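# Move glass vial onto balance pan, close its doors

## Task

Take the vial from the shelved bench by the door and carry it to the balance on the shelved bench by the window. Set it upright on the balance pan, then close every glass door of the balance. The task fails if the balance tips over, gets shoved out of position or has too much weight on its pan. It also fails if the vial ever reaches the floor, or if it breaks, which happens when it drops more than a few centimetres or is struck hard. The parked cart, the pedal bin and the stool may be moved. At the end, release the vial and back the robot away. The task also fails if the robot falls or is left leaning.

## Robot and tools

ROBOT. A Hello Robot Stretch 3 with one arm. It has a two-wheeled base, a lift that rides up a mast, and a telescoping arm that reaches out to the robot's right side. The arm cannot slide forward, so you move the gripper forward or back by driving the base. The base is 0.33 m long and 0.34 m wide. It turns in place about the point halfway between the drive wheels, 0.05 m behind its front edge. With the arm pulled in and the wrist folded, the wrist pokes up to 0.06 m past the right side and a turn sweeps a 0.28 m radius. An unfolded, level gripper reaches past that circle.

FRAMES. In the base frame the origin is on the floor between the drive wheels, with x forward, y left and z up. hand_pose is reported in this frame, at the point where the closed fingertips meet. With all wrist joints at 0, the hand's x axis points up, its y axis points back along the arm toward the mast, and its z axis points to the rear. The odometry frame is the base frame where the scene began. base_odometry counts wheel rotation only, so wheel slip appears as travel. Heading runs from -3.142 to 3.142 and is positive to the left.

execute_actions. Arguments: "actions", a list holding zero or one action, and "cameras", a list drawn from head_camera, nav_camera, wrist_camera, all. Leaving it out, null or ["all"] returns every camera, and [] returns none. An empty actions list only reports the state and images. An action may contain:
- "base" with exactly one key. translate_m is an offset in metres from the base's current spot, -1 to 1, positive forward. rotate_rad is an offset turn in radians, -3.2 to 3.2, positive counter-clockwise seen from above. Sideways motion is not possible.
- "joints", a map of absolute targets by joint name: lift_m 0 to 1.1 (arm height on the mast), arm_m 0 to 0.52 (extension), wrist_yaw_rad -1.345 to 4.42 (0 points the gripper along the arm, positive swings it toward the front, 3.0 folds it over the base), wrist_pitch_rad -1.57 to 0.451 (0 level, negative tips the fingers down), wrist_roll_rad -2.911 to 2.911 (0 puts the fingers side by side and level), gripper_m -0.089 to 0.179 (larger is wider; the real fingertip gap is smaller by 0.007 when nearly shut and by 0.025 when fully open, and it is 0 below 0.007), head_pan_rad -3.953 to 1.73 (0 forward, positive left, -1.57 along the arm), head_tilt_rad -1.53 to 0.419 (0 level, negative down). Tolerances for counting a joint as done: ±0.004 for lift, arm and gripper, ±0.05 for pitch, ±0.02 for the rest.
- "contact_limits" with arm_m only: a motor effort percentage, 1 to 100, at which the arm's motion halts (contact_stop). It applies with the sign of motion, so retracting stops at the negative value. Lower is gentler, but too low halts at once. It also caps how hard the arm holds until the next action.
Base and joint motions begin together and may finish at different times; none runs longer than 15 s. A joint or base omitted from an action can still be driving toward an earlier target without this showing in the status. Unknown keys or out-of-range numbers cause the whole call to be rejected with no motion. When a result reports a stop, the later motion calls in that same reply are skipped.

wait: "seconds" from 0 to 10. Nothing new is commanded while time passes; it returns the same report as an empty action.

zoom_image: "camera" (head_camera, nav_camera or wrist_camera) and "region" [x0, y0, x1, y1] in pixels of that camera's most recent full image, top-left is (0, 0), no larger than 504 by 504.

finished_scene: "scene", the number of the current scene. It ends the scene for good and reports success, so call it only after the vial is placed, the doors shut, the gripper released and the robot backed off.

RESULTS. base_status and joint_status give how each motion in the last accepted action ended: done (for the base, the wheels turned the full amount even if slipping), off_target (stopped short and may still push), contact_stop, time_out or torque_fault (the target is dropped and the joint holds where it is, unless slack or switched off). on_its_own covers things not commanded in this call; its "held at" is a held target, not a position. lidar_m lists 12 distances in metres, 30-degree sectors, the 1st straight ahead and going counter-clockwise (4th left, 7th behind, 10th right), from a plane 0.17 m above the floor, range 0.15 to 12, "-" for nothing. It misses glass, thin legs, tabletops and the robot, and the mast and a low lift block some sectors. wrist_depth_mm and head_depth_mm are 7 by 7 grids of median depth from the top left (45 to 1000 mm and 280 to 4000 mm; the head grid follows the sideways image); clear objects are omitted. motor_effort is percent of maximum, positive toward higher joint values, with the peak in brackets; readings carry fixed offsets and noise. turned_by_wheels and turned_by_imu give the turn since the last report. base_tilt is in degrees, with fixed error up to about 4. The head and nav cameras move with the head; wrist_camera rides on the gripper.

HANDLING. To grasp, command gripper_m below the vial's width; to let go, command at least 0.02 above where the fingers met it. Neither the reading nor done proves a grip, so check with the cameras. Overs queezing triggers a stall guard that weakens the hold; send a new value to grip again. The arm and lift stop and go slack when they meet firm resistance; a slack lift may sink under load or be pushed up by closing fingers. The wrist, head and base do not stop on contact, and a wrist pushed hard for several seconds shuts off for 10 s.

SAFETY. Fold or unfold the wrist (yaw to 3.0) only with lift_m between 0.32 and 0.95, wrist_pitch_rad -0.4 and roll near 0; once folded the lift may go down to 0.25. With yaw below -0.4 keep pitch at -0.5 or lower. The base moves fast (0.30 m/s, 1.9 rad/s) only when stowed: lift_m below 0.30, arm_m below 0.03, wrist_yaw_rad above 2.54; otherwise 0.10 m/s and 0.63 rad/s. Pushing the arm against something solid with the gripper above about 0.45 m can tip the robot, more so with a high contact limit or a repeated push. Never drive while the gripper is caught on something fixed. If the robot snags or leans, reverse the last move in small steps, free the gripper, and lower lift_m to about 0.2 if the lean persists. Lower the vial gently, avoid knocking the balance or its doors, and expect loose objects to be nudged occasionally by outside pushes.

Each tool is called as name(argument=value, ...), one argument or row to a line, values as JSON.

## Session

execute_actions(
  actions=[
    {"joints":{"head_pan_rad":1.5,"head_tilt_rad":-0.3}},
  ],
  cameras=["nav_camera"],
)

execute_actions(
  actions=[
    {"joints":{"head_pan_rad":-0.8}},
  ],
  cameras=["nav_camera"],
)

execute_actions(
  actions=[
    {"joints":{"head_pan_rad":-2.8}},
  ],
  cameras=["nav_camera"],
)

Scene clock: 1.27 s.
base_odometry: x=+0.000 y=+0.000 heading=+0.000 (m, m, rad; odometry frame)
turned_by_wheels: +0.000 (rad since the last result)
turned_by_imu: +0.000 (rad since the last result)
base_tilt: forward=+0.1 right=-0.6 (deg)
lidar_m: 1.08 1.43 1.98 1.91 1.78 1.78 2.11 1.76 1.76 1.09 0.94 0.94
head_depth_mm: 2050 2139 2229 1668 2276 2028 1638 / 2190 2261 2366 1857 2129 2099 1631 / 2386 2483 2586 2043 2740 2099 1633 / 2575 2687 2816 2001 2748 2072 1616 / 2707 2810 2959 3109 2854 2047 1602 / 2498 2580 2725 2887 2810 2044 1599 / 2265 2354 2459 2588 2621 2033 1591
base_status: not commanded
joint_positions: lift_m=+0.452 arm_m=-0.002 wrist_yaw_rad=+2.888 wrist_pitch_rad=-0.465 wrist_roll_rad=+0.008 gripper_m=+0.037 head_pan_rad=+1.493 head_tilt_rad=-0.296
joint_status: all done
motor_effort: left_wheel=+0(0) right_wheel=-1(0) lift_m=+31(31) arm_m=+0(0) wrist_yaw_rad=+0(1) wrist_pitch_rad=+9(9) wrist_roll_rad=-1(0) gripper_m=+0(0) head_pan_rad=+3(47) head_tilt_rad=-2(17) (%)
hand_pose: x=+0.0335 y=+0.0687 z=+0.4540 quat_wxyz=(+0.249, +0.705, +0.074, +0.659) (m; base frame)
wrist_depth_mm: - - - - - - - / - - - - - - - / - - - - - - - / - - - - - - - / 847 - 856 848 860 842 824 / 715 - 728 719 734 704 717 / 624 606 606 621 609 620 617
pictures: nav_camera (sideways: a quarter turn counterclockwise sets it upright)
Images, in order (width x height): nav_camera 672x504.

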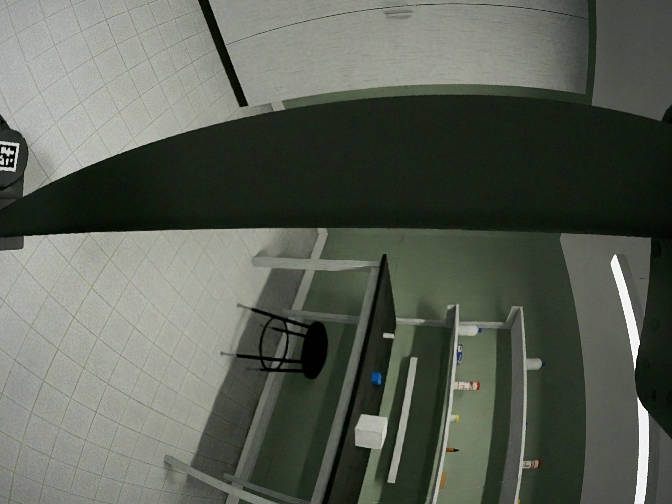

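Scene clock: 2.87 s.
base_odometry: x=+0.000 y=+0.000 heading=+0.000 (m, m, rad; odometry frame)
turned_by_wheels: +0.000 (rad since the last result)
turned_by_imu: +0.000 (rad since the last result)
base_tilt: forward=+0.1 right=-0.5 (deg)
lidar_m: 1.07 1.43 1.98 1.91 1.77 1.78 2.11 1.76 1.76 1.09 0.94 0.94
head_depth_mm: 1040 1086 1440 1167 988 1028 1093 / 1039 1090 1448 1196 986 1028 1093 / 1037 1086 1464 1472 986 1027 1087 / 1035 1083 1453 1452 982 1028 1090 / 1037 1084 1454 1415 980 1025 1085 / 1039 1135 1453 1240 977 1022 1083 / 1033 1079 1456 1250 970 1023 1082
base_status: not commanded
joint_positions: lift_m=+0.452 arm_m=-0.002 wrist_yaw_rad=+2.888 wrist_pitch_rad=-0.465 wrist_roll_rad=+0.008 gripper_m=+0.037 head_pan_rad=-0.793 head_tilt_rad=-0.296
joint_status: all done
motor_effort: left_wheel=+0(0) right_wheel=-1(0) lift_m=+31(31) arm_m=+1(1) wrist_yaw_rad=+0(1) wrist_pitch_rad=+9(9) wrist_roll_rad=+0(0) gripper_m=+0(1) head_pan_rad=-3(46) head_tilt_rad=-2(2) (%)
hand_pose: x=+0.0335 y=+0.0687 z=+0.4540 quat_wxyz=(+0.249, +0.705, +0.074, +0.659) (m; base frame)
wrist_depth_mm: - - - - - - - / - - - - - - - / - - - - - - - / - - - - - - - / 831 - 836 839 847 850 840 / 724 - 745 706 729 717 727 / 619 624 595 625 602 619 618
pictures: nav_camera (sideways: a quarter turn counterclockwise sets it upright)
Images, in order (width x height): nav_camera 672x504.

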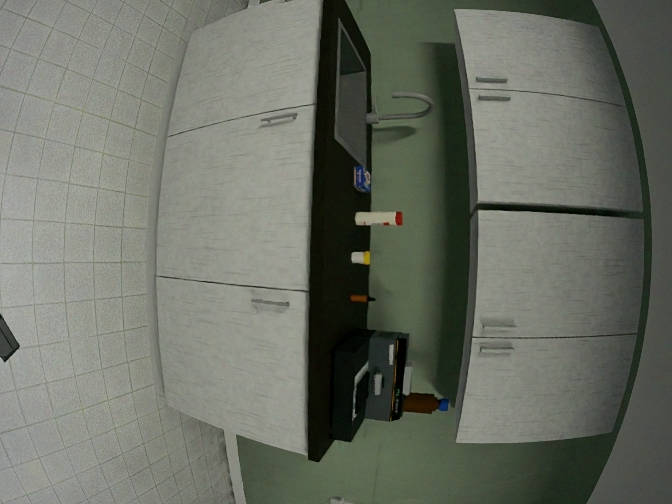

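Scene clock: 4.37 s.
base_odometry: x=+0.000 y=+0.000 heading=+0.000 (m, m, rad; odometry frame)
turned_by_wheels: +0.000 (rad since the last result)
turned_by_imu: +0.000 (rad since the last result)
base_tilt: forward=-0.1 right=-0.5 (deg)
lidar_m: 1.08 1.43 1.98 1.91 1.78 1.77 2.11 1.76 1.76 1.09 0.94 0.94
head_depth_mm: 2815 2958 3068 3142 2669 2111 1636 / 2700 2858 3016 3130 2826 2109 1625 / 2555 2675 2819 3019 2923 2095 1625 / 2435 2604 2701 2878 2876 2083 1623 / 2373 2474 2592 2766 2745 2055 1605 / 2244 2374 2486 2609 2673 2041 1593 / 2155 2290 2359 2500 2547 2035 1596
base_status: not commanded
joint_positions: lift_m=+0.452 arm_m=-0.002 wrist_yaw_rad=+2.888 wrist_pitch_rad=-0.465 wrist_roll_rad=+0.008 gripper_m=+0.037 head_pan_rad=-2.793 head_tilt_rad=-0.296
joint_status: all done
motor_effort: left_wheel=-1(0) right_wheel=+0(1) lift_m=+31(31) arm_m=+1(1) wrist_yaw_rad=+0(1) wrist_pitch_rad=+8(9) wrist_roll_rad=+0(0) gripper_m=+0(0) head_pan_rad=-3(45) head_tilt_rad=-1(1) (%)
hand_pose: x=+0.0335 y=+0.0687 z=+0.4540 quat_wxyz=(+0.249, +0.705, +0.074, +0.659) (m; base frame)
wrist_depth_mm: - - - - - - - / - - - - - - - / - - - - - - - / - - - - - - - / 849 - 814 830 864 841 859 / 717 - 741 712 724 708 706 / 618 613 596 617 599 623 622
pictures: nav_camera (sideways: a quarter turn counterclockwise sets it upright)
Images, in order (width x height): nav_camera 672x504.

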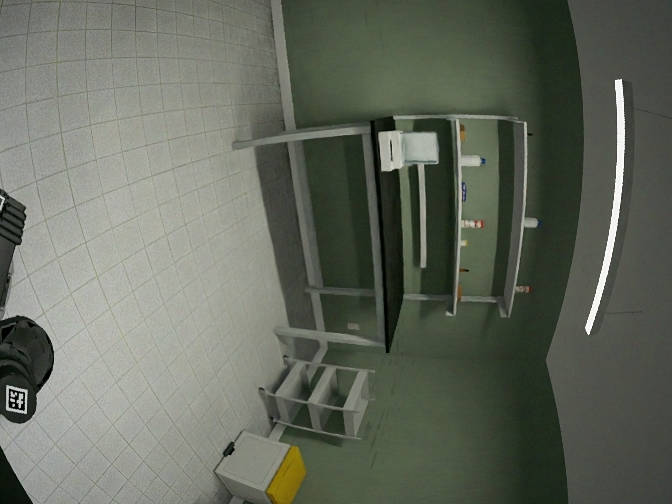

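execute_actions(
  actions=[
    {"joints":{"head_pan_rad":-2.4,"head_tilt_rad":-0.2,"lift_m":0.28,"wrist_yaw_rad":3.0,"wrist_pitch_rad":-0.4}},
  ],
  cameras=["head_camera"],
)

zoom_image(
  camera="head_camera",
  region=[300,150,520,330],
)

execute_actions(
  actions=[
    {"base":{"rotate_rad":1.2},"joints":{"head_pan_rad":0,"head_tilt_rad":-0.35}},
  ],
  cameras=["head_camera","nav_camera"],
)

Scene clock: 8.20 s.
base_odometry: x=+0.000 y=+0.000 heading=+0.000 (m, m, rad; odometry frame)
turned_by_wheels: +0.000 (rad since the last result)
turned_by_imu: +0.000 (rad since the last result)
base_tilt: forward=+0.1 right=-0.6 (deg)
lidar_m: 1.08 1.43 1.98 1.91 1.78 1.78 2.12 1.75 1.76 1.09 0.94 0.94
head_depth_mm: 2335 2414 2498 2250 2682 2427 1812 / 2323 2394 2481 2196 2669 2414 1804 / 2309 2392 2475 1899 2633 2404 1785 / 2302 2380 2442 1788 2639 2367 1783 / 2291 2346 2446 2503 2611 2258 1771 / 2274 2359 2413 2505 2615 2320 1760 / 2261 2334 2433 2504 2589 2328 1753
base_status: not commanded
joint_positions: lift_m=+0.280 arm_m=-0.002 wrist_yaw_rad=+2.998 wrist_pitch_rad=-0.420 wrist_roll_rad=+0.008 gripper_m=+0.037 head_pan_rad=-2.407 head_tilt_rad=-0.211
joint_status: all done
motor_effort: left_wheel=+0(0) right_wheel=+0(1) lift_m=+26(26) arm_m=+1(1) wrist_yaw_rad=+1(2) wrist_pitch_rad=+11(13) wrist_roll_rad=+0(0) gripper_m=+0(1) head_pan_rad=+2(30) head_tilt_rad=+4(10) (%)
hand_pose: x=+0.0109 y=+0.0794 z=+0.2925 quat_wxyz=(+0.197, +0.703, +0.097, +0.677) (m; base frame)
wrist_depth_mm: - - - - - - - / - - - - - - - / - - - - - - - / 779 - 760 771 777 764 791 / 626 629 665 633 638 622 618 / 536 530 - 524 553 521 532 / 463 - - - 444 451 450
pictures: head_camera (sideways: a quarter turn clockwise sets it upright)
Images, in order (width x height): head_camera 896x504.

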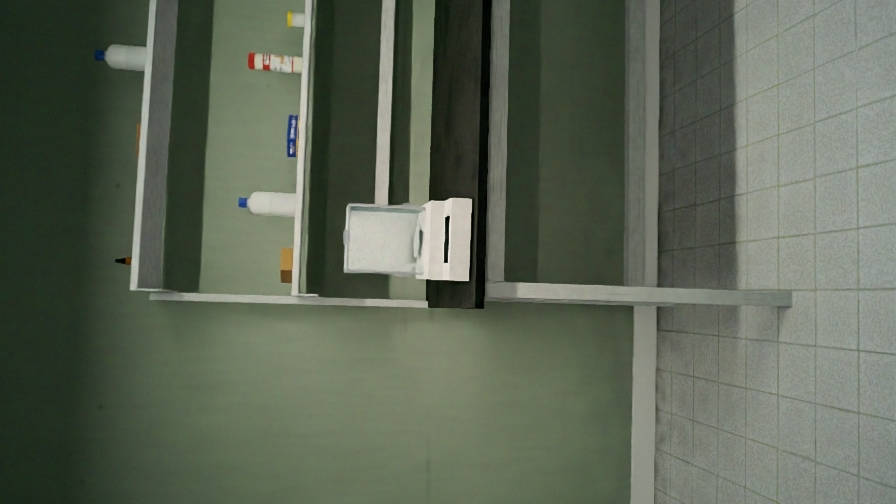

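Region (300, 150, 520, 330) of head_camera's 896x504 image, scaled by 2.291, with more detail than that image has; it fills the top 412 rows of this view, and the rest is white.

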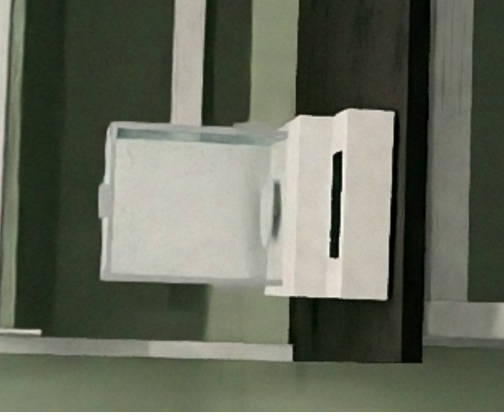

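Scene clock: 10.27 s.
base_odometry: x=+0.000 y=+0.000 heading=+1.200 (m, m, rad; odometry frame)
turned_by_wheels: +1.200 (rad since the last result)
turned_by_imu: +1.203 (rad since the last result)
base_tilt: forward=-0.1 right=-0.5 (deg)
lidar_m: 1.68 1.91 1.77 1.80 2.22 1.76 2.51 1.01 0.93 0.95 1.19 1.44
head_depth_mm: 1885 1972 2035 1522 2266 1980 1555 / 1936 2022 2055 1539 2334 1969 1553 / 2000 2103 2185 2339 2408 1940 1541 / 2106 2194 2260 1882 2308 1938 1535 / 2167 2243 2346 2459 2354 1925 1520 / 2273 2399 2511 2711 2583 1912 1522 / 2386 2532 2672 2788 2324 1912 1511
base_status: done
joint_positions: lift_m=+0.280 arm_m=-0.002 wrist_yaw_rad=+2.998 wrist_pitch_rad=-0.420 wrist_roll_rad=+0.008 gripper_m=+0.037 head_pan_rad=-0.007 head_tilt_rad=-0.346
joint_status: all done
motor_effort: left_wheel=-3(11) right_wheel=+1(10) lift_m=+27(26) arm_m=+1(0) wrist_yaw_rad=+2(2) wrist_pitch_rad=+12(12) wrist_roll_rad=+0(0) gripper_m=+0(0) head_pan_rad=+3(40) head_tilt_rad=-1(13) (%)
hand_pose: x=+0.0108 y=+0.0794 z=+0.2925 quat_wxyz=(+0.197, +0.703, +0.097, +0.677) (m; base frame)
wrist_depth_mm: - - - - - - - / - - - - - - - / - - - - - - - / 780 - 759 777 815 776 788 / 618 636 674 620 634 635 627 / 521 530 - 528 532 535 529 / 460 - - - 442 456 459
pictures: head_camera (sideways: a quarter turn clockwise sets it upright), nav_camera (sideways: a quarter turn counterclockwise sets it upright)
Images, in order (width x height): head_camera 896x504, nav_camera 672x504.

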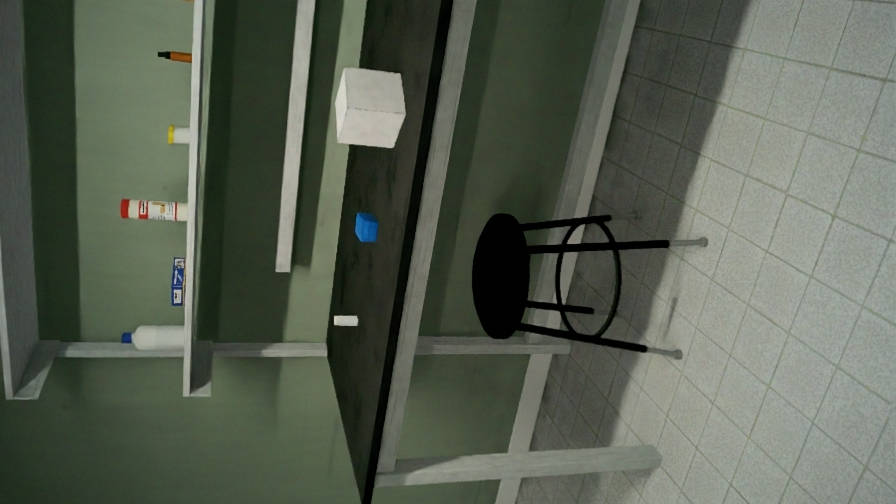

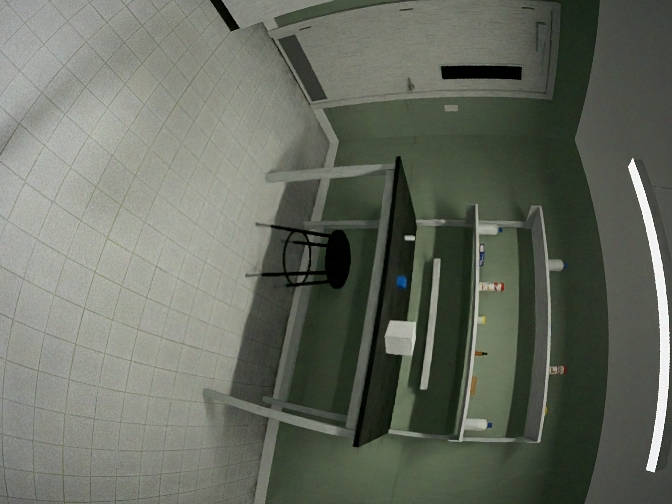

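execute_actions(
  actions=[],
)

Scene clock: 15.60 s.
base_odometry: x=+0.000 y=+0.000 heading=+1.200 (m, m, rad; odometry frame)
turned_by_wheels: +0.000 (rad since the last result)
turned_by_imu: +0.000 (rad since the last result)
base_tilt: forward=-0.2 right=-0.5 (deg)
lidar_m: 1.68 1.91 1.77 1.80 2.22 1.76 2.51 1.01 0.94 0.95 1.20 1.43
head_depth_mm: 1879 1976 2041 1519 2268 1987 1553 / 1935 2026 2054 1541 2335 1956 1553 / 2031 2105 2179 2335 2415 1950 1549 / 2097 2197 2266 1881 2298 1930 1531 / 2160 2262 2346 2464 2347 1930 1527 / 2269 2392 2496 2716 2585 1920 1523 / 2381 2529 2648 2813 2311 1891 1511
base_status: done
joint_positions: lift_m=+0.280 arm_m=-0.002 wrist_yaw_rad=+2.998 wrist_pitch_rad=-0.420 wrist_roll_rad=+0.008 gripper_m=+0.037 head_pan_rad=-0.007 head_tilt_rad=-0.346
joint_status: all done
motor_effort: left_wheel=-3(11) right_wheel=+2(10) lift_m=+26(26) arm_m=+0(0) wrist_yaw_rad=+2(2) wrist_pitch_rad=+11(12) wrist_roll_rad=+0(0) gripper_m=+0(0) head_pan_rad=+3(40) head_tilt_rad=-2(13) (%)
hand_pose: x=+0.0108 y=+0.0794 z=+0.2925 quat_wxyz=(+0.197, +0.703, +0.097, +0.677) (m; base frame)
wrist_depth_mm: - - - - - - - / - - - - - - - / - - - - - - - / 774 - 790 781 789 798 781 / 611 615 648 617 641 639 628 / 521 528 - 532 541 529 524 / 462 - - - 446 459 452
pictures: head_camera (sideways: a quarter turn clockwise sets it upright), nav_camera (sideways: a quarter turn counterclockwise sets it upright), wrist_camera
Images, in order (width x height): head_camera 896x504, nav_camera 672x504, wrist_camera 644x364.

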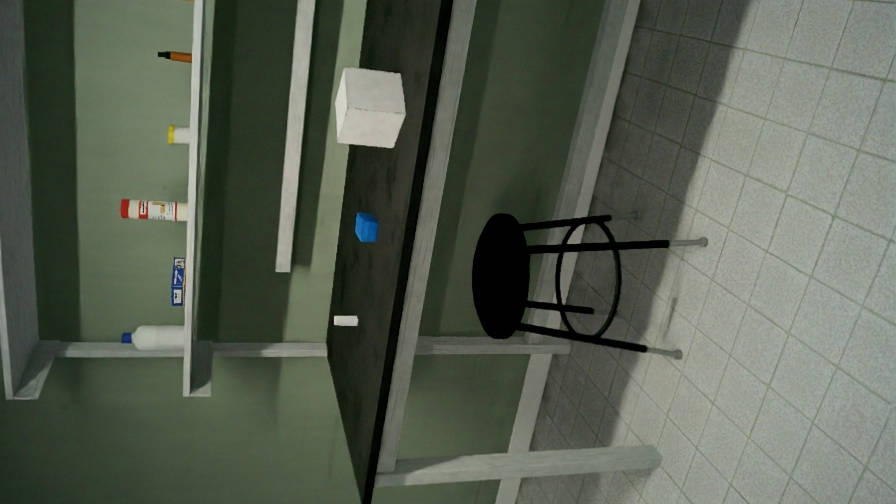

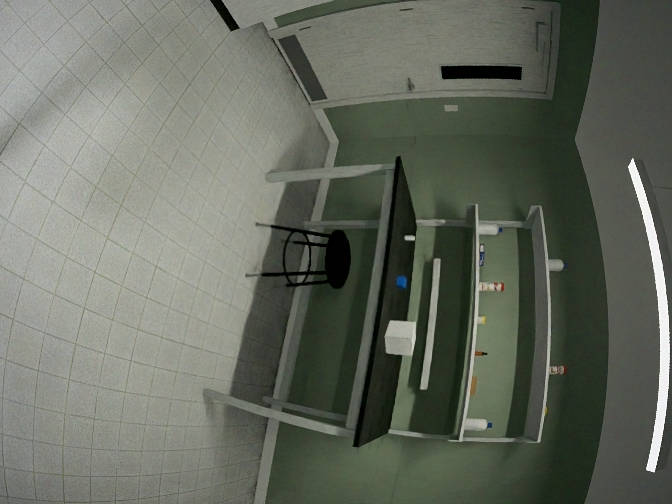

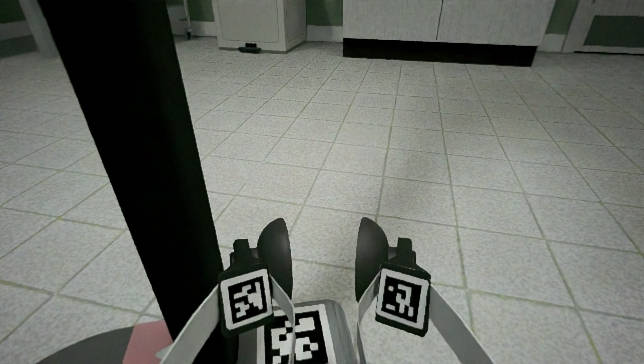

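execute_actions(
  actions=[
    {"base":{"rotate_rad":0.355}},
  ],
  cameras=[],
)

execute_actions(
  actions=[
    {"base":{"translate_m":1.0}},
  ],
  cameras=[],
)

execute_actions(
  actions=[
    {"base":{"translate_m":0.43}},
  ],
  cameras=[],
)

execute_actions(
  actions=[
    {"base":{"rotate_rad":0.795},"joints":{"head_pan_rad":-1.57,"head_tilt_rad":-0.6}},
  ],
  cameras=[],
)

execute_actions(
  actions=[
    {"joints":{"lift_m":0.93}},
  ],
)

Scene clock: 18.67 s.
base_odometry: x=+0.000 y=+0.000 heading=+1.555 (m, m, rad; odometry frame)
turned_by_wheels: +0.355 (rad since the last result)
turned_by_imu: +0.356 (rad since the last result)
base_tilt: forward=+0.0 right=-0.3 (deg)
lidar_m: 1.78 1.77 1.78 2.08 2.41 1.76 1.11 0.94 0.94 1.07 1.43 1.98
head_depth_mm: 2086 2194 2246 1928 2332 1840 1555 / 2272 2368 2393 2461 2403 1976 1551 / 2434 2573 2670 2825 2646 1959 1545 / 2666 2801 2934 3125 2361 1944 1535 / 2583 2712 2859 3061 2603 1929 1531 / 2343 2459 2607 2753 2601 1908 1522 / 2172 2264 2390 2524 2512 1907 1514
base_status: done
joint_positions: lift_m=+0.280 arm_m=-0.002 wrist_yaw_rad=+2.998 wrist_pitch_rad=-0.420 wrist_roll_rad=+0.008 gripper_m=+0.037 head_pan_rad=-0.007 head_tilt_rad=-0.346
joint_status: not commanded
motor_effort: left_wheel=-3(12) right_wheel=+2(8) lift_m=+26(26) arm_m=+1(1) wrist_yaw_rad=+2(2) wrist_pitch_rad=+12(12) wrist_roll_rad=+0(0) gripper_m=+0(0) head_pan_rad=+3(3) head_tilt_rad=-2(2) (%)
hand_pose: x=+0.0108 y=+0.0794 z=+0.2925 quat_wxyz=(+0.197, +0.703, +0.097, +0.677) (m; base frame)
wrist_depth_mm: - - - - - - - / - - - - - - - / - - - - - - - / 778 - 794 770 775 778 782 / 635 625 654 615 643 630 616 / 525 526 - 539 539 522 524 / 459 - - - 445 451 454
pictures: none
No camera images: the call's "cameras" was empty. Leave "cameras" out to get every camera's image.

Scene clock: 23.70 s.
base_odometry: x=+0.016 y=+1.000 heading=+1.555 (m, m, rad; odometry frame)
turned_by_wheels: +0.000 (rad since the last result)
turned_by_imu: +0.006 (rad since the last result)
base_tilt: forward=+0.1 right=-0.8 (deg)
lidar_m: 0.91 1.53 1.09 1.24 2.38 2.56 1.91 1.62 1.63 1.10 0.85 0.84
head_depth_mm: 1425 1483 1537 1258 822 1679 1560 / 1530 1591 1664 1688 888 1852 1549 / 1655 1729 1811 1885 962 1072 1467 / 1802 1896 1986 2089 2199 1928 1488 / 1762 1866 1969 2108 2248 1933 1525 / 1621 1715 1803 1907 2016 1914 1514 / 1473 1558 1627 1734 1818 1849 1515
base_status: done
joint_positions: lift_m=+0.280 arm_m=-0.002 wrist_yaw_rad=+2.999 wrist_pitch_rad=-0.419 wrist_roll_rad=+0.008 gripper_m=+0.037 head_pan_rad=-0.007 head_tilt_rad=-0.347
joint_status: not commanded
motor_effort: left_wheel=-4(9) right_wheel=+2(7) lift_m=+27(27) arm_m=+1(1) wrist_yaw_rad=+1(1) wrist_pitch_rad=+12(12) wrist_roll_rad=+0(0) gripper_m=+1(0) head_pan_rad=+3(3) head_tilt_rad=-2(1) (%)
hand_pose: x=+0.0107 y=+0.0794 z=+0.2925 quat_wxyz=(+0.197, +0.703, +0.097, +0.677) (m; base frame)
wrist_depth_mm: - - - - - 997 - / - - - - - - - / - - - - - - - / 749 - 782 789 788 766 771 / 630 628 648 630 641 622 625 / 531 531 - 530 531 526 532 / 454 - - - 435 459 463
pictures: none
No camera images: the call's "cameras" was empty. Leave "cameras" out to get every camera's image.

Scene clock: 26.80 s.
base_odometry: x=+0.023 y=+1.430 heading=+1.554 (m, m, rad; odometry frame)
turned_by_wheels: +0.000 (rad since the last result)
turned_by_imu: +0.003 (rad since the last result)
base_tilt: forward=-0.2 right=-0.6 (deg)
lidar_m: 0.49 1.24 0.93 0.91 1.53 2.95 2.26 1.92 1.21 0.66 0.51 0.51
head_depth_mm: 1118 1165 1214 1261 1287 591 466 / 1207 1260 1318 1379 1430 587 509 / 1305 1362 1426 1503 1573 608 584 / 1423 1495 1572 1660 1749 1800 1532 / 1421 1504 1591 1692 1808 1870 1529 / 1305 1377 1451 1543 1636 1722 1518 / 1213 1261 1326 1378 1460 1540 1513
base_status: done
joint_positions: lift_m=+0.280 arm_m=-0.002 wrist_yaw_rad=+2.999 wrist_pitch_rad=-0.419 wrist_roll_rad=+0.008 gripper_m=+0.037 head_pan_rad=-0.007 head_tilt_rad=-0.347
joint_status: not commanded
motor_effort: left_wheel=-3(9) right_wheel=+2(8) lift_m=+27(27) arm_m=+1(0) wrist_yaw_rad=+1(1) wrist_pitch_rad=+11(11) wrist_roll_rad=+0(0) gripper_m=+0(1) head_pan_rad=+3(3) head_tilt_rad=-1(1) (%)
hand_pose: x=+0.0107 y=+0.0794 z=+0.2926 quat_wxyz=(+0.197, +0.703, +0.097, +0.677) (m; base frame)
wrist_depth_mm: - - - 906 - - 929 / - - - - - - - / - - - - - - - / 775 - 763 794 759 789 798 / 644 631 660 629 642 627 627 / 526 525 - 522 539 535 521 / 461 - - - 441 459 451
pictures: none
No camera images: the call's "cameras" was empty. Leave "cameras" out to get every camera's image.

Scene clock: 28.63 s.
base_odometry: x=+0.023 y=+1.430 heading=+2.349 (m, m, rad; odometry frame)
turned_by_wheels: +0.795 (rad since the last result)
turned_by_imu: +0.797 (rad since the last result)
base_tilt: forward=-0.1 right=-0.5 (deg)
lidar_m: 1.24 0.91 1.11 2.94 3.56 2.00 1.91 1.21 0.66 0.51 0.49 1.29
head_depth_mm: 997 1068 1004 712 550 825 1030 / 998 1067 994 706 548 824 1233 / 1000 1099 985 702 544 840 1232 / 1002 1098 976 697 543 1399 1278 / 1003 1103 967 693 539 1439 1273 / 1005 1087 954 686 535 1459 1269 / 980 1088 1004 682 534 1459 1240
base_status: done
joint_positions: lift_m=+0.280 arm_m=-0.002 wrist_yaw_rad=+2.999 wrist_pitch_rad=-0.419 wrist_roll_rad=+0.008 gripper_m=+0.037 head_pan_rad=-1.563 head_tilt_rad=-0.593
joint_status: all done
motor_effort: left_wheel=-3(11) right_wheel=+1(8) lift_m=+27(27) arm_m=+1(0) wrist_yaw_rad=+0(1) wrist_pitch_rad=+12(11) wrist_roll_rad=+0(0) gripper_m=+0(0) head_pan_rad=-4(43) head_tilt_rad=-2(15) (%)
hand_pose: x=+0.0107 y=+0.0794 z=+0.2926 quat_wxyz=(+0.197, +0.703, +0.097, +0.677) (m; base frame)
wrist_depth_mm: - - - - - - 804 / - - - - - - 823 / - - - - - - 892 / 786 - 773 797 776 777 805 / 627 637 670 613 640 633 634 / 521 542 - 531 544 521 530 / 464 - - - 434 451 457
pictures: none
No camera images: the call's "cameras" was empty. Leave "cameras" out to get every camera's image.

Scene clock: 35.37 s.
base_odometry: x=+0.023 y=+1.430 heading=+2.349 (m, m, rad; odometry frame)
turned_by_wheels: +0.000 (rad since the last result)
turned_by_imu: +0.001 (rad since the last result)
base_tilt: forward=+0.1 right=-0.5 (deg)
lidar_m: 1.24 0.91 1.11 2.93 3.57 2.00 1.92 1.21 0.66 0.51 0.49 1.29
head_depth_mm: 998 1065 1008 713 559 - - / 1000 1066 994 705 548 498 - / 1000 1099 982 701 545 560 - / 1004 1100 974 697 541 565 - / 1003 1103 967 692 539 567 - / 1003 1085 957 686 536 1497 - / 982 1088 1006 683 532 1454 1234
base_status: not commanded
joint_positions: lift_m=+0.930 arm_m=-0.002 wrist_yaw_rad=+2.999 wrist_pitch_rad=-0.419 wrist_roll_rad=+0.008 gripper_m=+0.037 head_pan_rad=-1.563 head_tilt_rad=-0.593
joint_status: all done
motor_effort: left_wheel=-3(3) right_wheel=+2(2) lift_m=+35(36) arm_m=+1(0) wrist_yaw_rad=+0(1) wrist_pitch_rad=+11(11) wrist_roll_rad=+0(0) gripper_m=+0(1) head_pan_rad=-3(4) head_tilt_rad=-2(3) (%)
hand_pose: x=+0.0107 y=+0.0795 z=+0.9424 quat_wxyz=(+0.197, +0.703, +0.097, +0.677) (m; base frame)
wrist_depth_mm: - - - - - - 812 / - - - - - - 818 / - - - - - - 849 / - - - - - - 867 / - - - - - - 889 / - - - - - - 939 / - - - - - - -
pictures: head_camera (sideways: a quarter turn clockwise sets it upright), nav_camera (sideways: a quarter turn counterclockwise sets it upright), wrist_camera
Images, in order (width x height): head_camera 896x504, nav_camera 672x504, wrist_camera 644x364.

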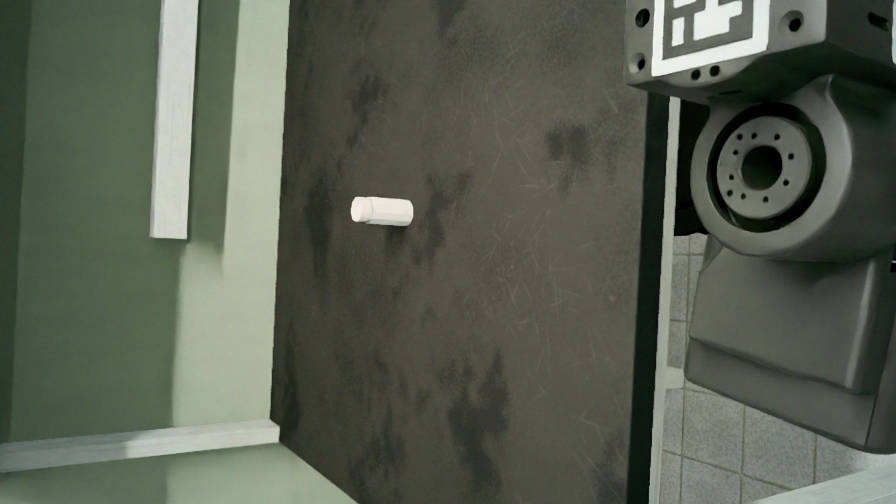

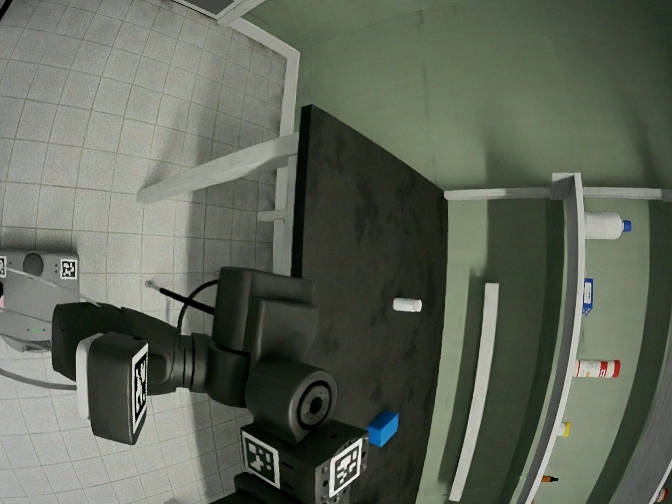

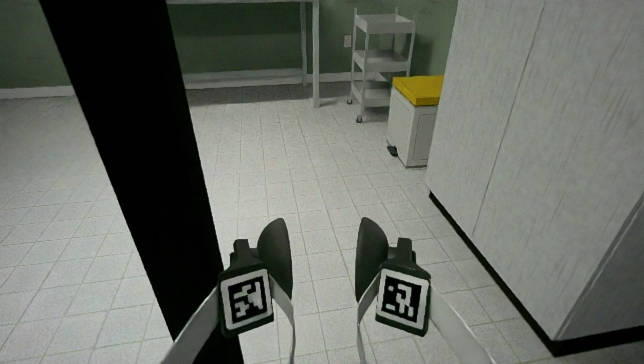

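execute_actions(
  actions=[
    {"joints":{"wrist_yaw_rad":1.6}},
  ],
  cameras=[],
)

execute_actions(
  actions=[
    {"joints":{"wrist_yaw_rad":0,"wrist_pitch_rad":-0.08,"gripper_m":0.09,"arm_m":0.1,"lift_m":0.9},"base":{"translate_m":-0.03}},
  ],
)

Scene clock: 38.00 s.
base_odometry: x=+0.023 y=+1.430 heading=+2.349 (m, m, rad; odometry frame)
turned_by_wheels: +0.000 (rad since the last result)
turned_by_imu: +0.000 (rad since the last result)
base_tilt: forward=+0.0 right=-0.5 (deg)
lidar_m: 1.24 0.91 1.11 2.93 3.57 2.00 1.92 1.21 0.66 0.51 0.49 1.29
head_depth_mm: 996 1066 1005 712 560 - - / 999 1065 993 706 549 - - / 1001 1099 985 702 545 - - / 1002 1098 976 697 542 1405 1304 / 1004 1102 968 694 539 1434 1299 / 1003 1086 959 686 536 1460 1296 / 980 1090 1011 683 533 1454 -
base_status: not commanded
joint_positions: lift_m=+0.930 arm_m=-0.002 wrist_yaw_rad=+1.603 wrist_pitch_rad=-0.419 wrist_roll_rad=+0.008 gripper_m=+0.037 head_pan_rad=-1.563 head_tilt_rad=-0.593
joint_status: all done
motor_effort: left_wheel=-3(3) right_wheel=+2(2) lift_m=+35(35) arm_m=+1(0) wrist_yaw_rad=-1(1) wrist_pitch_rad=+11(11) wrist_roll_rad=+0(0) gripper_m=+0(0) head_pan_rad=-3(3) head_tilt_rad=-2(2) (%)
hand_pose: x=+0.2028 y=-0.1355 z=+0.9424 quat_wxyz=(+0.586, +0.600, -0.378, +0.392) (m; base frame)
wrist_depth_mm: 758 - - - - - - / 764 - - - - - - / 777 - - - - - - / 850 - - - - - - / 943 - - - - - - / - - - - - - - / - - - - - - -
pictures: none
No camera images: the call's "cameras" was empty. Leave "cameras" out to get every camera's image.

Scene clock: 40.00 s.
base_odometry: x=+0.044 y=+1.408 heading=+2.349 (m, m, rad; odometry frame)
turned_by_wheels: +0.000 (rad since the last result)
turned_by_imu: +0.000 (rad since the last result)
base_tilt: forward=-0.1 right=-0.6 (deg)
lidar_m: 1.27 0.94 1.15 2.86 3.56 1.97 1.89 1.18 0.64 0.50 0.50 1.32
head_depth_mm: 996 1064 1007 714 - - 1236 / 1002 1068 996 736 - - 1244 / 1002 1098 987 748 - - 1227 / 1002 1098 973 727 - 1433 1254 / 1003 1100 964 691 538 1427 1275 / 1007 1101 956 688 536 1462 1267 / 982 1073 948 681 533 1457 1268
base_status: done
joint_positions: lift_m=+0.900 arm_m=+0.100 wrist_yaw_rad=+0.003 wrist_pitch_rad=-0.102 wrist_roll_rad=+0.008 gripper_m=+0.090 head_pan_rad=-1.563 head_tilt_rad=-0.593
joint_status: all done
motor_effort: left_wheel=-3(9) right_wheel=+2(3) lift_m=+26(29) arm_m=+3(1) wrist_yaw_rad=-1(3) wrist_pitch_rad=+13(12) wrist_roll_rad=+0(0) gripper_m=+0(80) head_pan_rad=-4(4) head_tilt_rad=-3(3) (%)
hand_pose: x=-0.0208 y=-0.4971 z=+0.9887 quat_wxyz=(+0.704, +0.037, -0.709, -0.036) (m; base frame)
wrist_depth_mm: 769 760 762 798 790 786 820 / 780 799 828 803 815 818 826 / 801 824 844 860 849 857 887 / 854 645 650 636 629 631 637 / 400 391 433 376 432 400 337 / 294 291 292 287 289 292 289 / 228 219 226 229 227 223 227
pictures: head_camera (sideways: a quarter turn clockwise sets it upright), nav_camera (sideways: a quarter turn counterclockwise sets it upright), wrist_camera
Images, in order (width x height): head_camera 896x504, nav_camera 672x504, wrist_camera 644x364.

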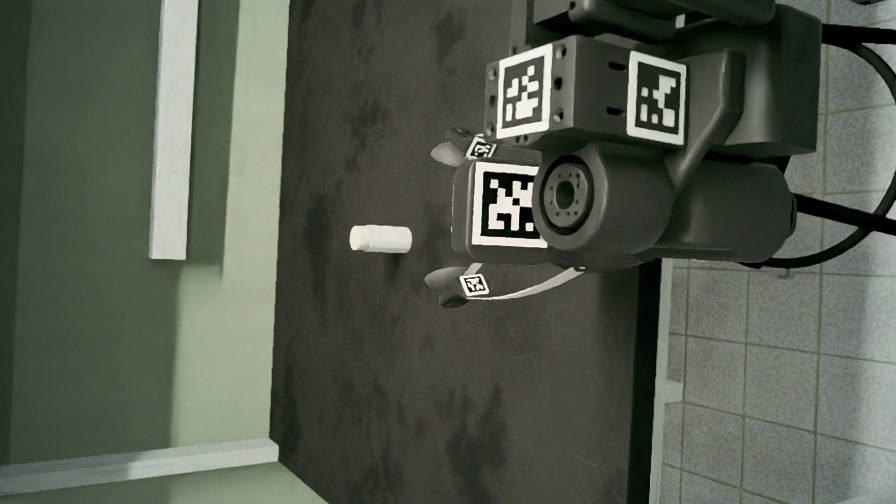

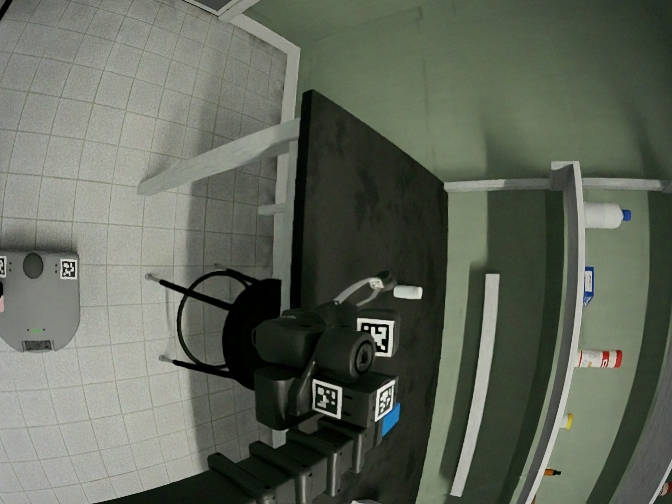

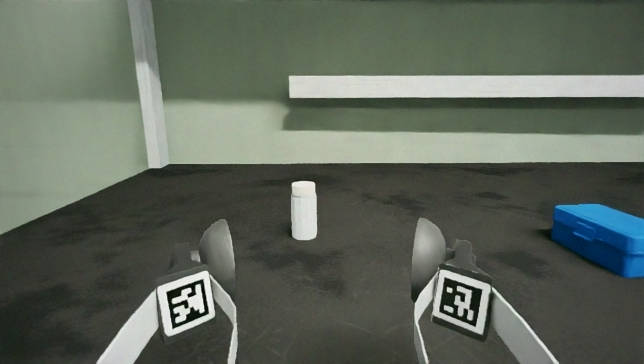

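execute_actions(
  actions=[
    {"joints":{"arm_m":0.22,"lift_m":0.85},"base":{"translate_m":0.022}},
  ],
  cameras=["wrist_camera"],
)

Scene clock: 43.00 s.
base_odometry: x=+0.029 y=+1.424 heading=+2.349 (m, m, rad; odometry frame)
turned_by_wheels: +0.000 (rad since the last result)
turned_by_imu: +0.000 (rad since the last result)
base_tilt: forward=+0.0 right=-0.5 (deg)
lidar_m: 1.24 0.92 1.12 2.86 3.58 1.99 1.91 1.20 0.66 0.51 0.49 1.30
head_depth_mm: 998 1067 1006 739 - - 1102 / 999 1068 995 768 - 823 1238 / 999 1097 982 766 - 841 1256 / 1004 1102 977 752 542 1260 1254 / 1001 1103 966 692 538 1432 1273 / 1002 1101 956 687 535 1466 1266 / 979 1073 1007 682 533 1458 1260
base_status: done
joint_positions: lift_m=+0.850 arm_m=+0.220 wrist_yaw_rad=+0.001 wrist_pitch_rad=-0.093 wrist_roll_rad=+0.008 gripper_m=+0.090 head_pan_rad=-1.563 head_tilt_rad=-0.593
joint_status: all done
motor_effort: left_wheel=-3(6) right_wheel=+1(5) lift_m=+24(26) arm_m=+4(2) wrist_yaw_rad=+0(2) wrist_pitch_rad=+8(13) wrist_roll_rad=+0(0) gripper_m=-1(1) head_pan_rad=-3(4) head_tilt_rad=-2(2) (%)
hand_pose: x=-0.0211 y=-0.6176 z=+0.9412 quat_wxyz=(+0.704, +0.034, -0.709, -0.033) (m; base frame)
wrist_depth_mm: 665 652 668 658 671 681 683 / 671 665 693 692 705 717 734 / 700 713 723 706 733 731 746 / 726 453 458 408 457 456 449 / 286 280 305 259 302 280 281 / 204 202 205 202 204 204 202 / 159 153 159 159 159 155 159
pictures: wrist_camera
Images, in order (width x height): wrist_camera 644x364.

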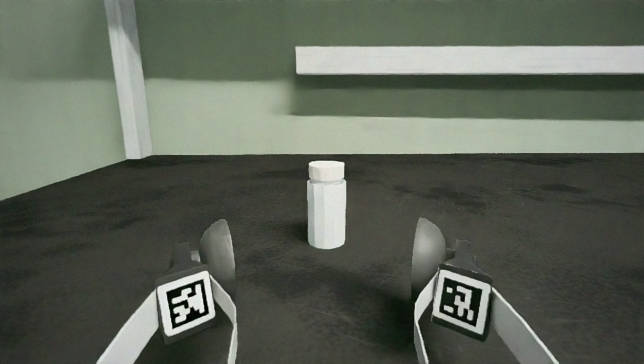

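execute_actions(
  actions=[
    {"joints":{"lift_m":0.86,"wrist_pitch_rad":-0.11}},
  ],
  cameras=[],
)

execute_actions(
  actions=[
    {"joints":{"arm_m":0.29}},
  ],
  cameras=["wrist_camera"],
)

Scene clock: 44.73 s.
base_odometry: x=+0.029 y=+1.424 heading=+2.349 (m, m, rad; odometry frame)
turned_by_wheels: +0.000 (rad since the last result)
turned_by_imu: +0.000 (rad since the last result)
base_tilt: forward=+0.1 right=-0.5 (deg)
lidar_m: 1.24 0.92 1.12 2.86 3.57 1.99 1.91 1.20 0.66 0.50 0.49 1.30
head_depth_mm: 997 1063 1003 744 - - 1233 / 1000 1069 994 770 - 824 1237 / 1000 1096 985 - - 842 1251 / 999 1103 973 722 541 1252 1251 / 1004 1100 967 691 538 1436 1278 / 1006 1099 957 686 536 1458 1269 / 981 1075 1004 682 533 1459 1265
base_status: not commanded
joint_positions: lift_m=+0.860 arm_m=+0.220 wrist_yaw_rad=+0.001 wrist_pitch_rad=-0.126 wrist_roll_rad=+0.008 gripper_m=+0.090 head_pan_rad=-1.563 head_tilt_rad=-0.593
joint_status: all done
motor_effort: left_wheel=-3(3) right_wheel=+2(1) lift_m=+35(37) arm_m=+3(3) wrist_yaw_rad=+0(1) wrist_pitch_rad=+10(10) wrist_roll_rad=+0(0) gripper_m=-1(0) head_pan_rad=-4(3) head_tilt_rad=-3(3) (%)
hand_pose: x=-0.0211 y=-0.6159 z=+0.9424 quat_wxyz=(+0.703, +0.045, -0.708, -0.045) (m; base frame)
wrist_depth_mm: 659 652 663 675 671 690 675 / 669 665 684 673 700 707 713 / 680 688 712 711 722 725 741 / 430 424 420 344 429 422 421 / 274 274 296 256 292 273 272 / 204 203 202 201 202 203 203 / 161 155 161 160 161 157 160
pictures: none
No camera images: the call's "cameras" was empty. Leave "cameras" out to get every camera's image.

Scene clock: 46.43 s.
base_odometry: x=+0.029 y=+1.424 heading=+2.349 (m, m, rad; odometry frame)
turned_by_wheels: +0.000 (rad since the last result)
turned_by_imu: +0.000 (rad since the last result)
base_tilt: forward=-0.1 right=-0.4 (deg)
lidar_m: 1.25 0.92 1.12 2.86 3.56 1.99 1.91 1.20 0.66 0.50 0.49 1.30
head_depth_mm: 998 1068 1007 746 - 825 1000 / 1000 1065 992 - 530 823 1236 / 1001 1094 1014 - 527 841 1256 / 1002 1098 976 654 526 1249 1248 / 1001 1096 965 691 539 1437 1270 / 1002 1101 957 687 536 1470 1269 / 980 1072 1005 683 533 1456 1263
base_status: not commanded
joint_positions: lift_m=+0.860 arm_m=+0.290 wrist_yaw_rad=+0.001 wrist_pitch_rad=-0.127 wrist_roll_rad=+0.008 gripper_m=+0.090 head_pan_rad=-1.563 head_tilt_rad=-0.593
joint_status: all done
motor_effort: left_wheel=-3(3) right_wheel=+2(2) lift_m=+36(36) arm_m=+3(2) wrist_yaw_rad=-1(1) wrist_pitch_rad=+10(10) wrist_roll_rad=+0(0) gripper_m=+0(0) head_pan_rad=-4(4) head_tilt_rad=-2(2) (%)
hand_pose: x=-0.0212 y=-0.6858 z=+0.9422 quat_wxyz=(+0.703, +0.045, -0.708, -0.045) (m; base frame)
wrist_depth_mm: 566 588 589 594 603 603 607 / 605 607 625 619 623 634 654 / 636 642 649 649 663 665 659 / 418 424 416 424 419 423 417 / 271 272 294 186 292 272 274 / 203 202 201 188 200 200 202 / 161 154 161 161 161 157 161
pictures: wrist_camera
Images, in order (width x height): wrist_camera 644x364.

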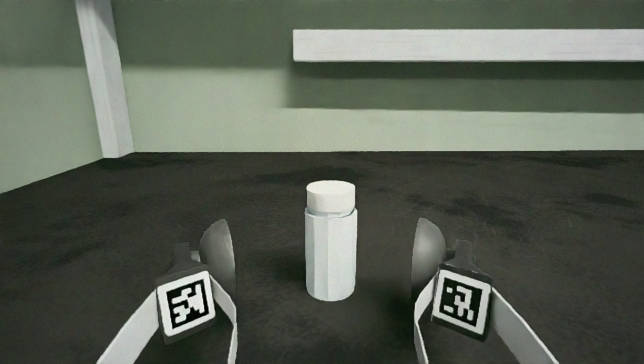

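execute_actions(
  actions=[
    {"joints":{"arm_m":0.319},"base":{"translate_m":-0.003}},
  ],
  cameras=["wrist_camera"],
)

execute_actions(
  actions=[
    {"joints":{"gripper_m":0.0}},
  ],
  cameras=[],
)

execute_actions(
  actions=[
    {"joints":{"lift_m":0.92}},
  ],
  cameras=["wrist_camera"],
)

Scene clock: 48.70 s.
base_odometry: x=+0.031 y=+1.422 heading=+2.349 (m, m, rad; odometry frame)
turned_by_wheels: +0.000 (rad since the last result)
turned_by_imu: +0.000 (rad since the last result)
base_tilt: forward=-0.2 right=-0.6 (deg)
lidar_m: 1.25 0.92 1.12 2.85 3.57 1.99 1.91 1.20 0.65 0.50 0.49 1.31
head_depth_mm: 996 1065 1003 745 - 826 1010 / 1001 1066 1052 - 546 821 1235 / 999 1095 1047 - 529 840 1231 / 1000 1095 1030 668 541 1183 1250 / 1003 1100 965 691 539 1435 1269 / 1005 1098 956 686 536 1466 1269 / 979 1070 949 682 533 1457 1263
base_status: done
joint_positions: lift_m=+0.860 arm_m=+0.319 wrist_yaw_rad=+0.001 wrist_pitch_rad=-0.127 wrist_roll_rad=+0.008 gripper_m=+0.090 head_pan_rad=-1.563 head_tilt_rad=-0.593
joint_status: all done
motor_effort: left_wheel=-3(8) right_wheel=+2(2) lift_m=+35(35) arm_m=+3(2) wrist_yaw_rad=-1(0) wrist_pitch_rad=+10(10) wrist_roll_rad=+0(0) gripper_m=+0(0) head_pan_rad=-3(3) head_tilt_rad=-2(2) (%)
hand_pose: x=-0.0212 y=-0.7148 z=+0.9422 quat_wxyz=(+0.703, +0.045, -0.708, -0.045) (m; base frame)
wrist_depth_mm: 563 564 568 576 562 581 575 / 585 581 578 586 609 613 621 / 599 603 619 615 629 643 637 / 424 420 418 415 416 415 420 / 271 272 292 151 290 272 270 / 203 203 202 157 202 201 201 / 161 155 161 158 160 157 160
pictures: wrist_camera
Images, in order (width x height): wrist_camera 644x364.

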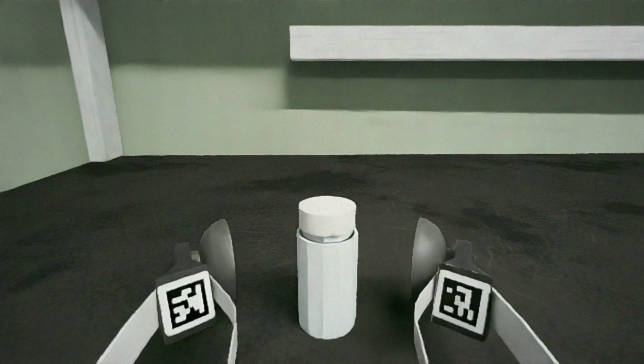

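Scene clock: 50.10 s.
base_odometry: x=+0.031 y=+1.422 heading=+2.349 (m, m, rad; odometry frame)
turned_by_wheels: +0.000 (rad since the last result)
turned_by_imu: +0.000 (rad since the last result)
base_tilt: forward=-0.1 right=-0.5 (deg)
lidar_m: 1.25 0.92 1.12 2.86 3.57 1.99 1.91 1.20 0.65 0.50 0.49 1.30
head_depth_mm: 999 1066 1005 744 - 826 1007 / 998 1070 1052 - 546 821 1233 / 1000 1097 1043 - 529 839 1230 / 1000 1099 1031 694 540 1185 1252 / 1001 1104 964 690 538 1435 1274 / 1004 1099 956 688 536 1462 1268 / 981 1075 949 682 532 1454 1264
base_status: not commanded
joint_positions: lift_m=+0.860 arm_m=+0.319 wrist_yaw_rad=+0.001 wrist_pitch_rad=-0.128 wrist_roll_rad=+0.008 gripper_m=+0.001 head_pan_rad=-1.563 head_tilt_rad=-0.593
joint_status: all done
motor_effort: left_wheel=-4(3) right_wheel=+1(1) lift_m=+36(35) arm_m=+3(3) wrist_yaw_rad=-1(0) wrist_pitch_rad=+11(11) wrist_roll_rad=+0(0) gripper_m=-13(80) head_pan_rad=-3(3) head_tilt_rad=-3(2) (%)
hand_pose: x=-0.0212 y=-0.7148 z=+0.9420 quat_wxyz=(+0.703, +0.046, -0.708, -0.045) (m; base frame)
wrist_depth_mm: 549 579 566 497 507 503 497 / 586 574 594 590 607 603 608 / 598 600 632 632 627 635 639 / 415 420 418 423 412 414 414 / 271 272 280 147 271 271 271 / 202 201 208 153 212 200 201 / 161 159 154 157 153 160 160
pictures: none
No camera images: the call's "cameras" was empty. Leave "cameras" out to get every camera's image.

Scene clock: 51.47 s.
base_odometry: x=+0.031 y=+1.422 heading=+2.349 (m, m, rad; odometry frame)
turned_by_wheels: +0.000 (rad since the last result)
turned_by_imu: +0.000 (rad since the last result)
base_tilt: forward=-0.2 right=-0.6 (deg)
lidar_m: 1.25 0.92 1.12 2.85 3.58 1.99 1.91 1.20 0.65 0.50 0.49 1.31
head_depth_mm: 998 1067 1155 - 525 827 1210 / 999 1066 - 652 548 824 1234 / 998 1099 - 648 544 842 1231 / 1002 1099 1030 668 541 1184 1251 / 1005 1101 964 690 539 1426 1272 / 1002 1099 958 686 537 1459 1273 / 980 1072 949 681 532 1453 1266
base_status: not commanded
joint_positions: lift_m=+0.920 arm_m=+0.319 wrist_yaw_rad=+0.001 wrist_pitch_rad=-0.129 wrist_roll_rad=+0.008 gripper_m=+0.001 head_pan_rad=-1.563 head_tilt_rad=-0.593
joint_status: all done
motor_effort: left_wheel=-4(4) right_wheel=+2(1) lift_m=+35(37) arm_m=+3(4) wrist_yaw_rad=-1(1) wrist_pitch_rad=+12(12) wrist_roll_rad=+0(0) gripper_m=-13(12) head_pan_rad=-4(3) head_tilt_rad=-2(3) (%)
hand_pose: x=-0.0212 y=-0.7147 z=+1.0016 quat_wxyz=(+0.703, +0.046, -0.708, -0.046) (m; base frame)
wrist_depth_mm: 549 555 572 576 571 594 598 / 577 584 589 514 512 529 532 / 598 607 605 624 621 632 653 / 624 572 635 636 644 650 675 / 411 418 425 148 411 412 415 / 311 307 312 153 321 307 308 / 244 244 234 232 234 243 243
pictures: wrist_camera
Images, in order (width x height): wrist_camera 644x364.

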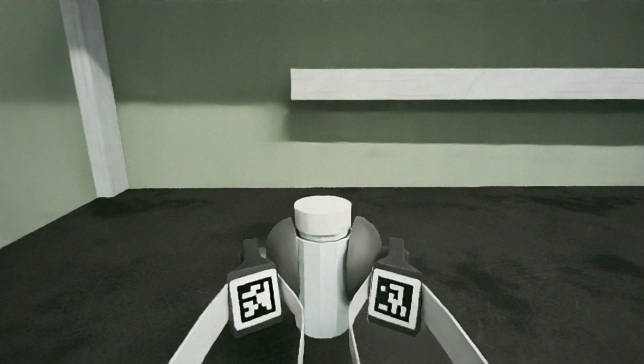

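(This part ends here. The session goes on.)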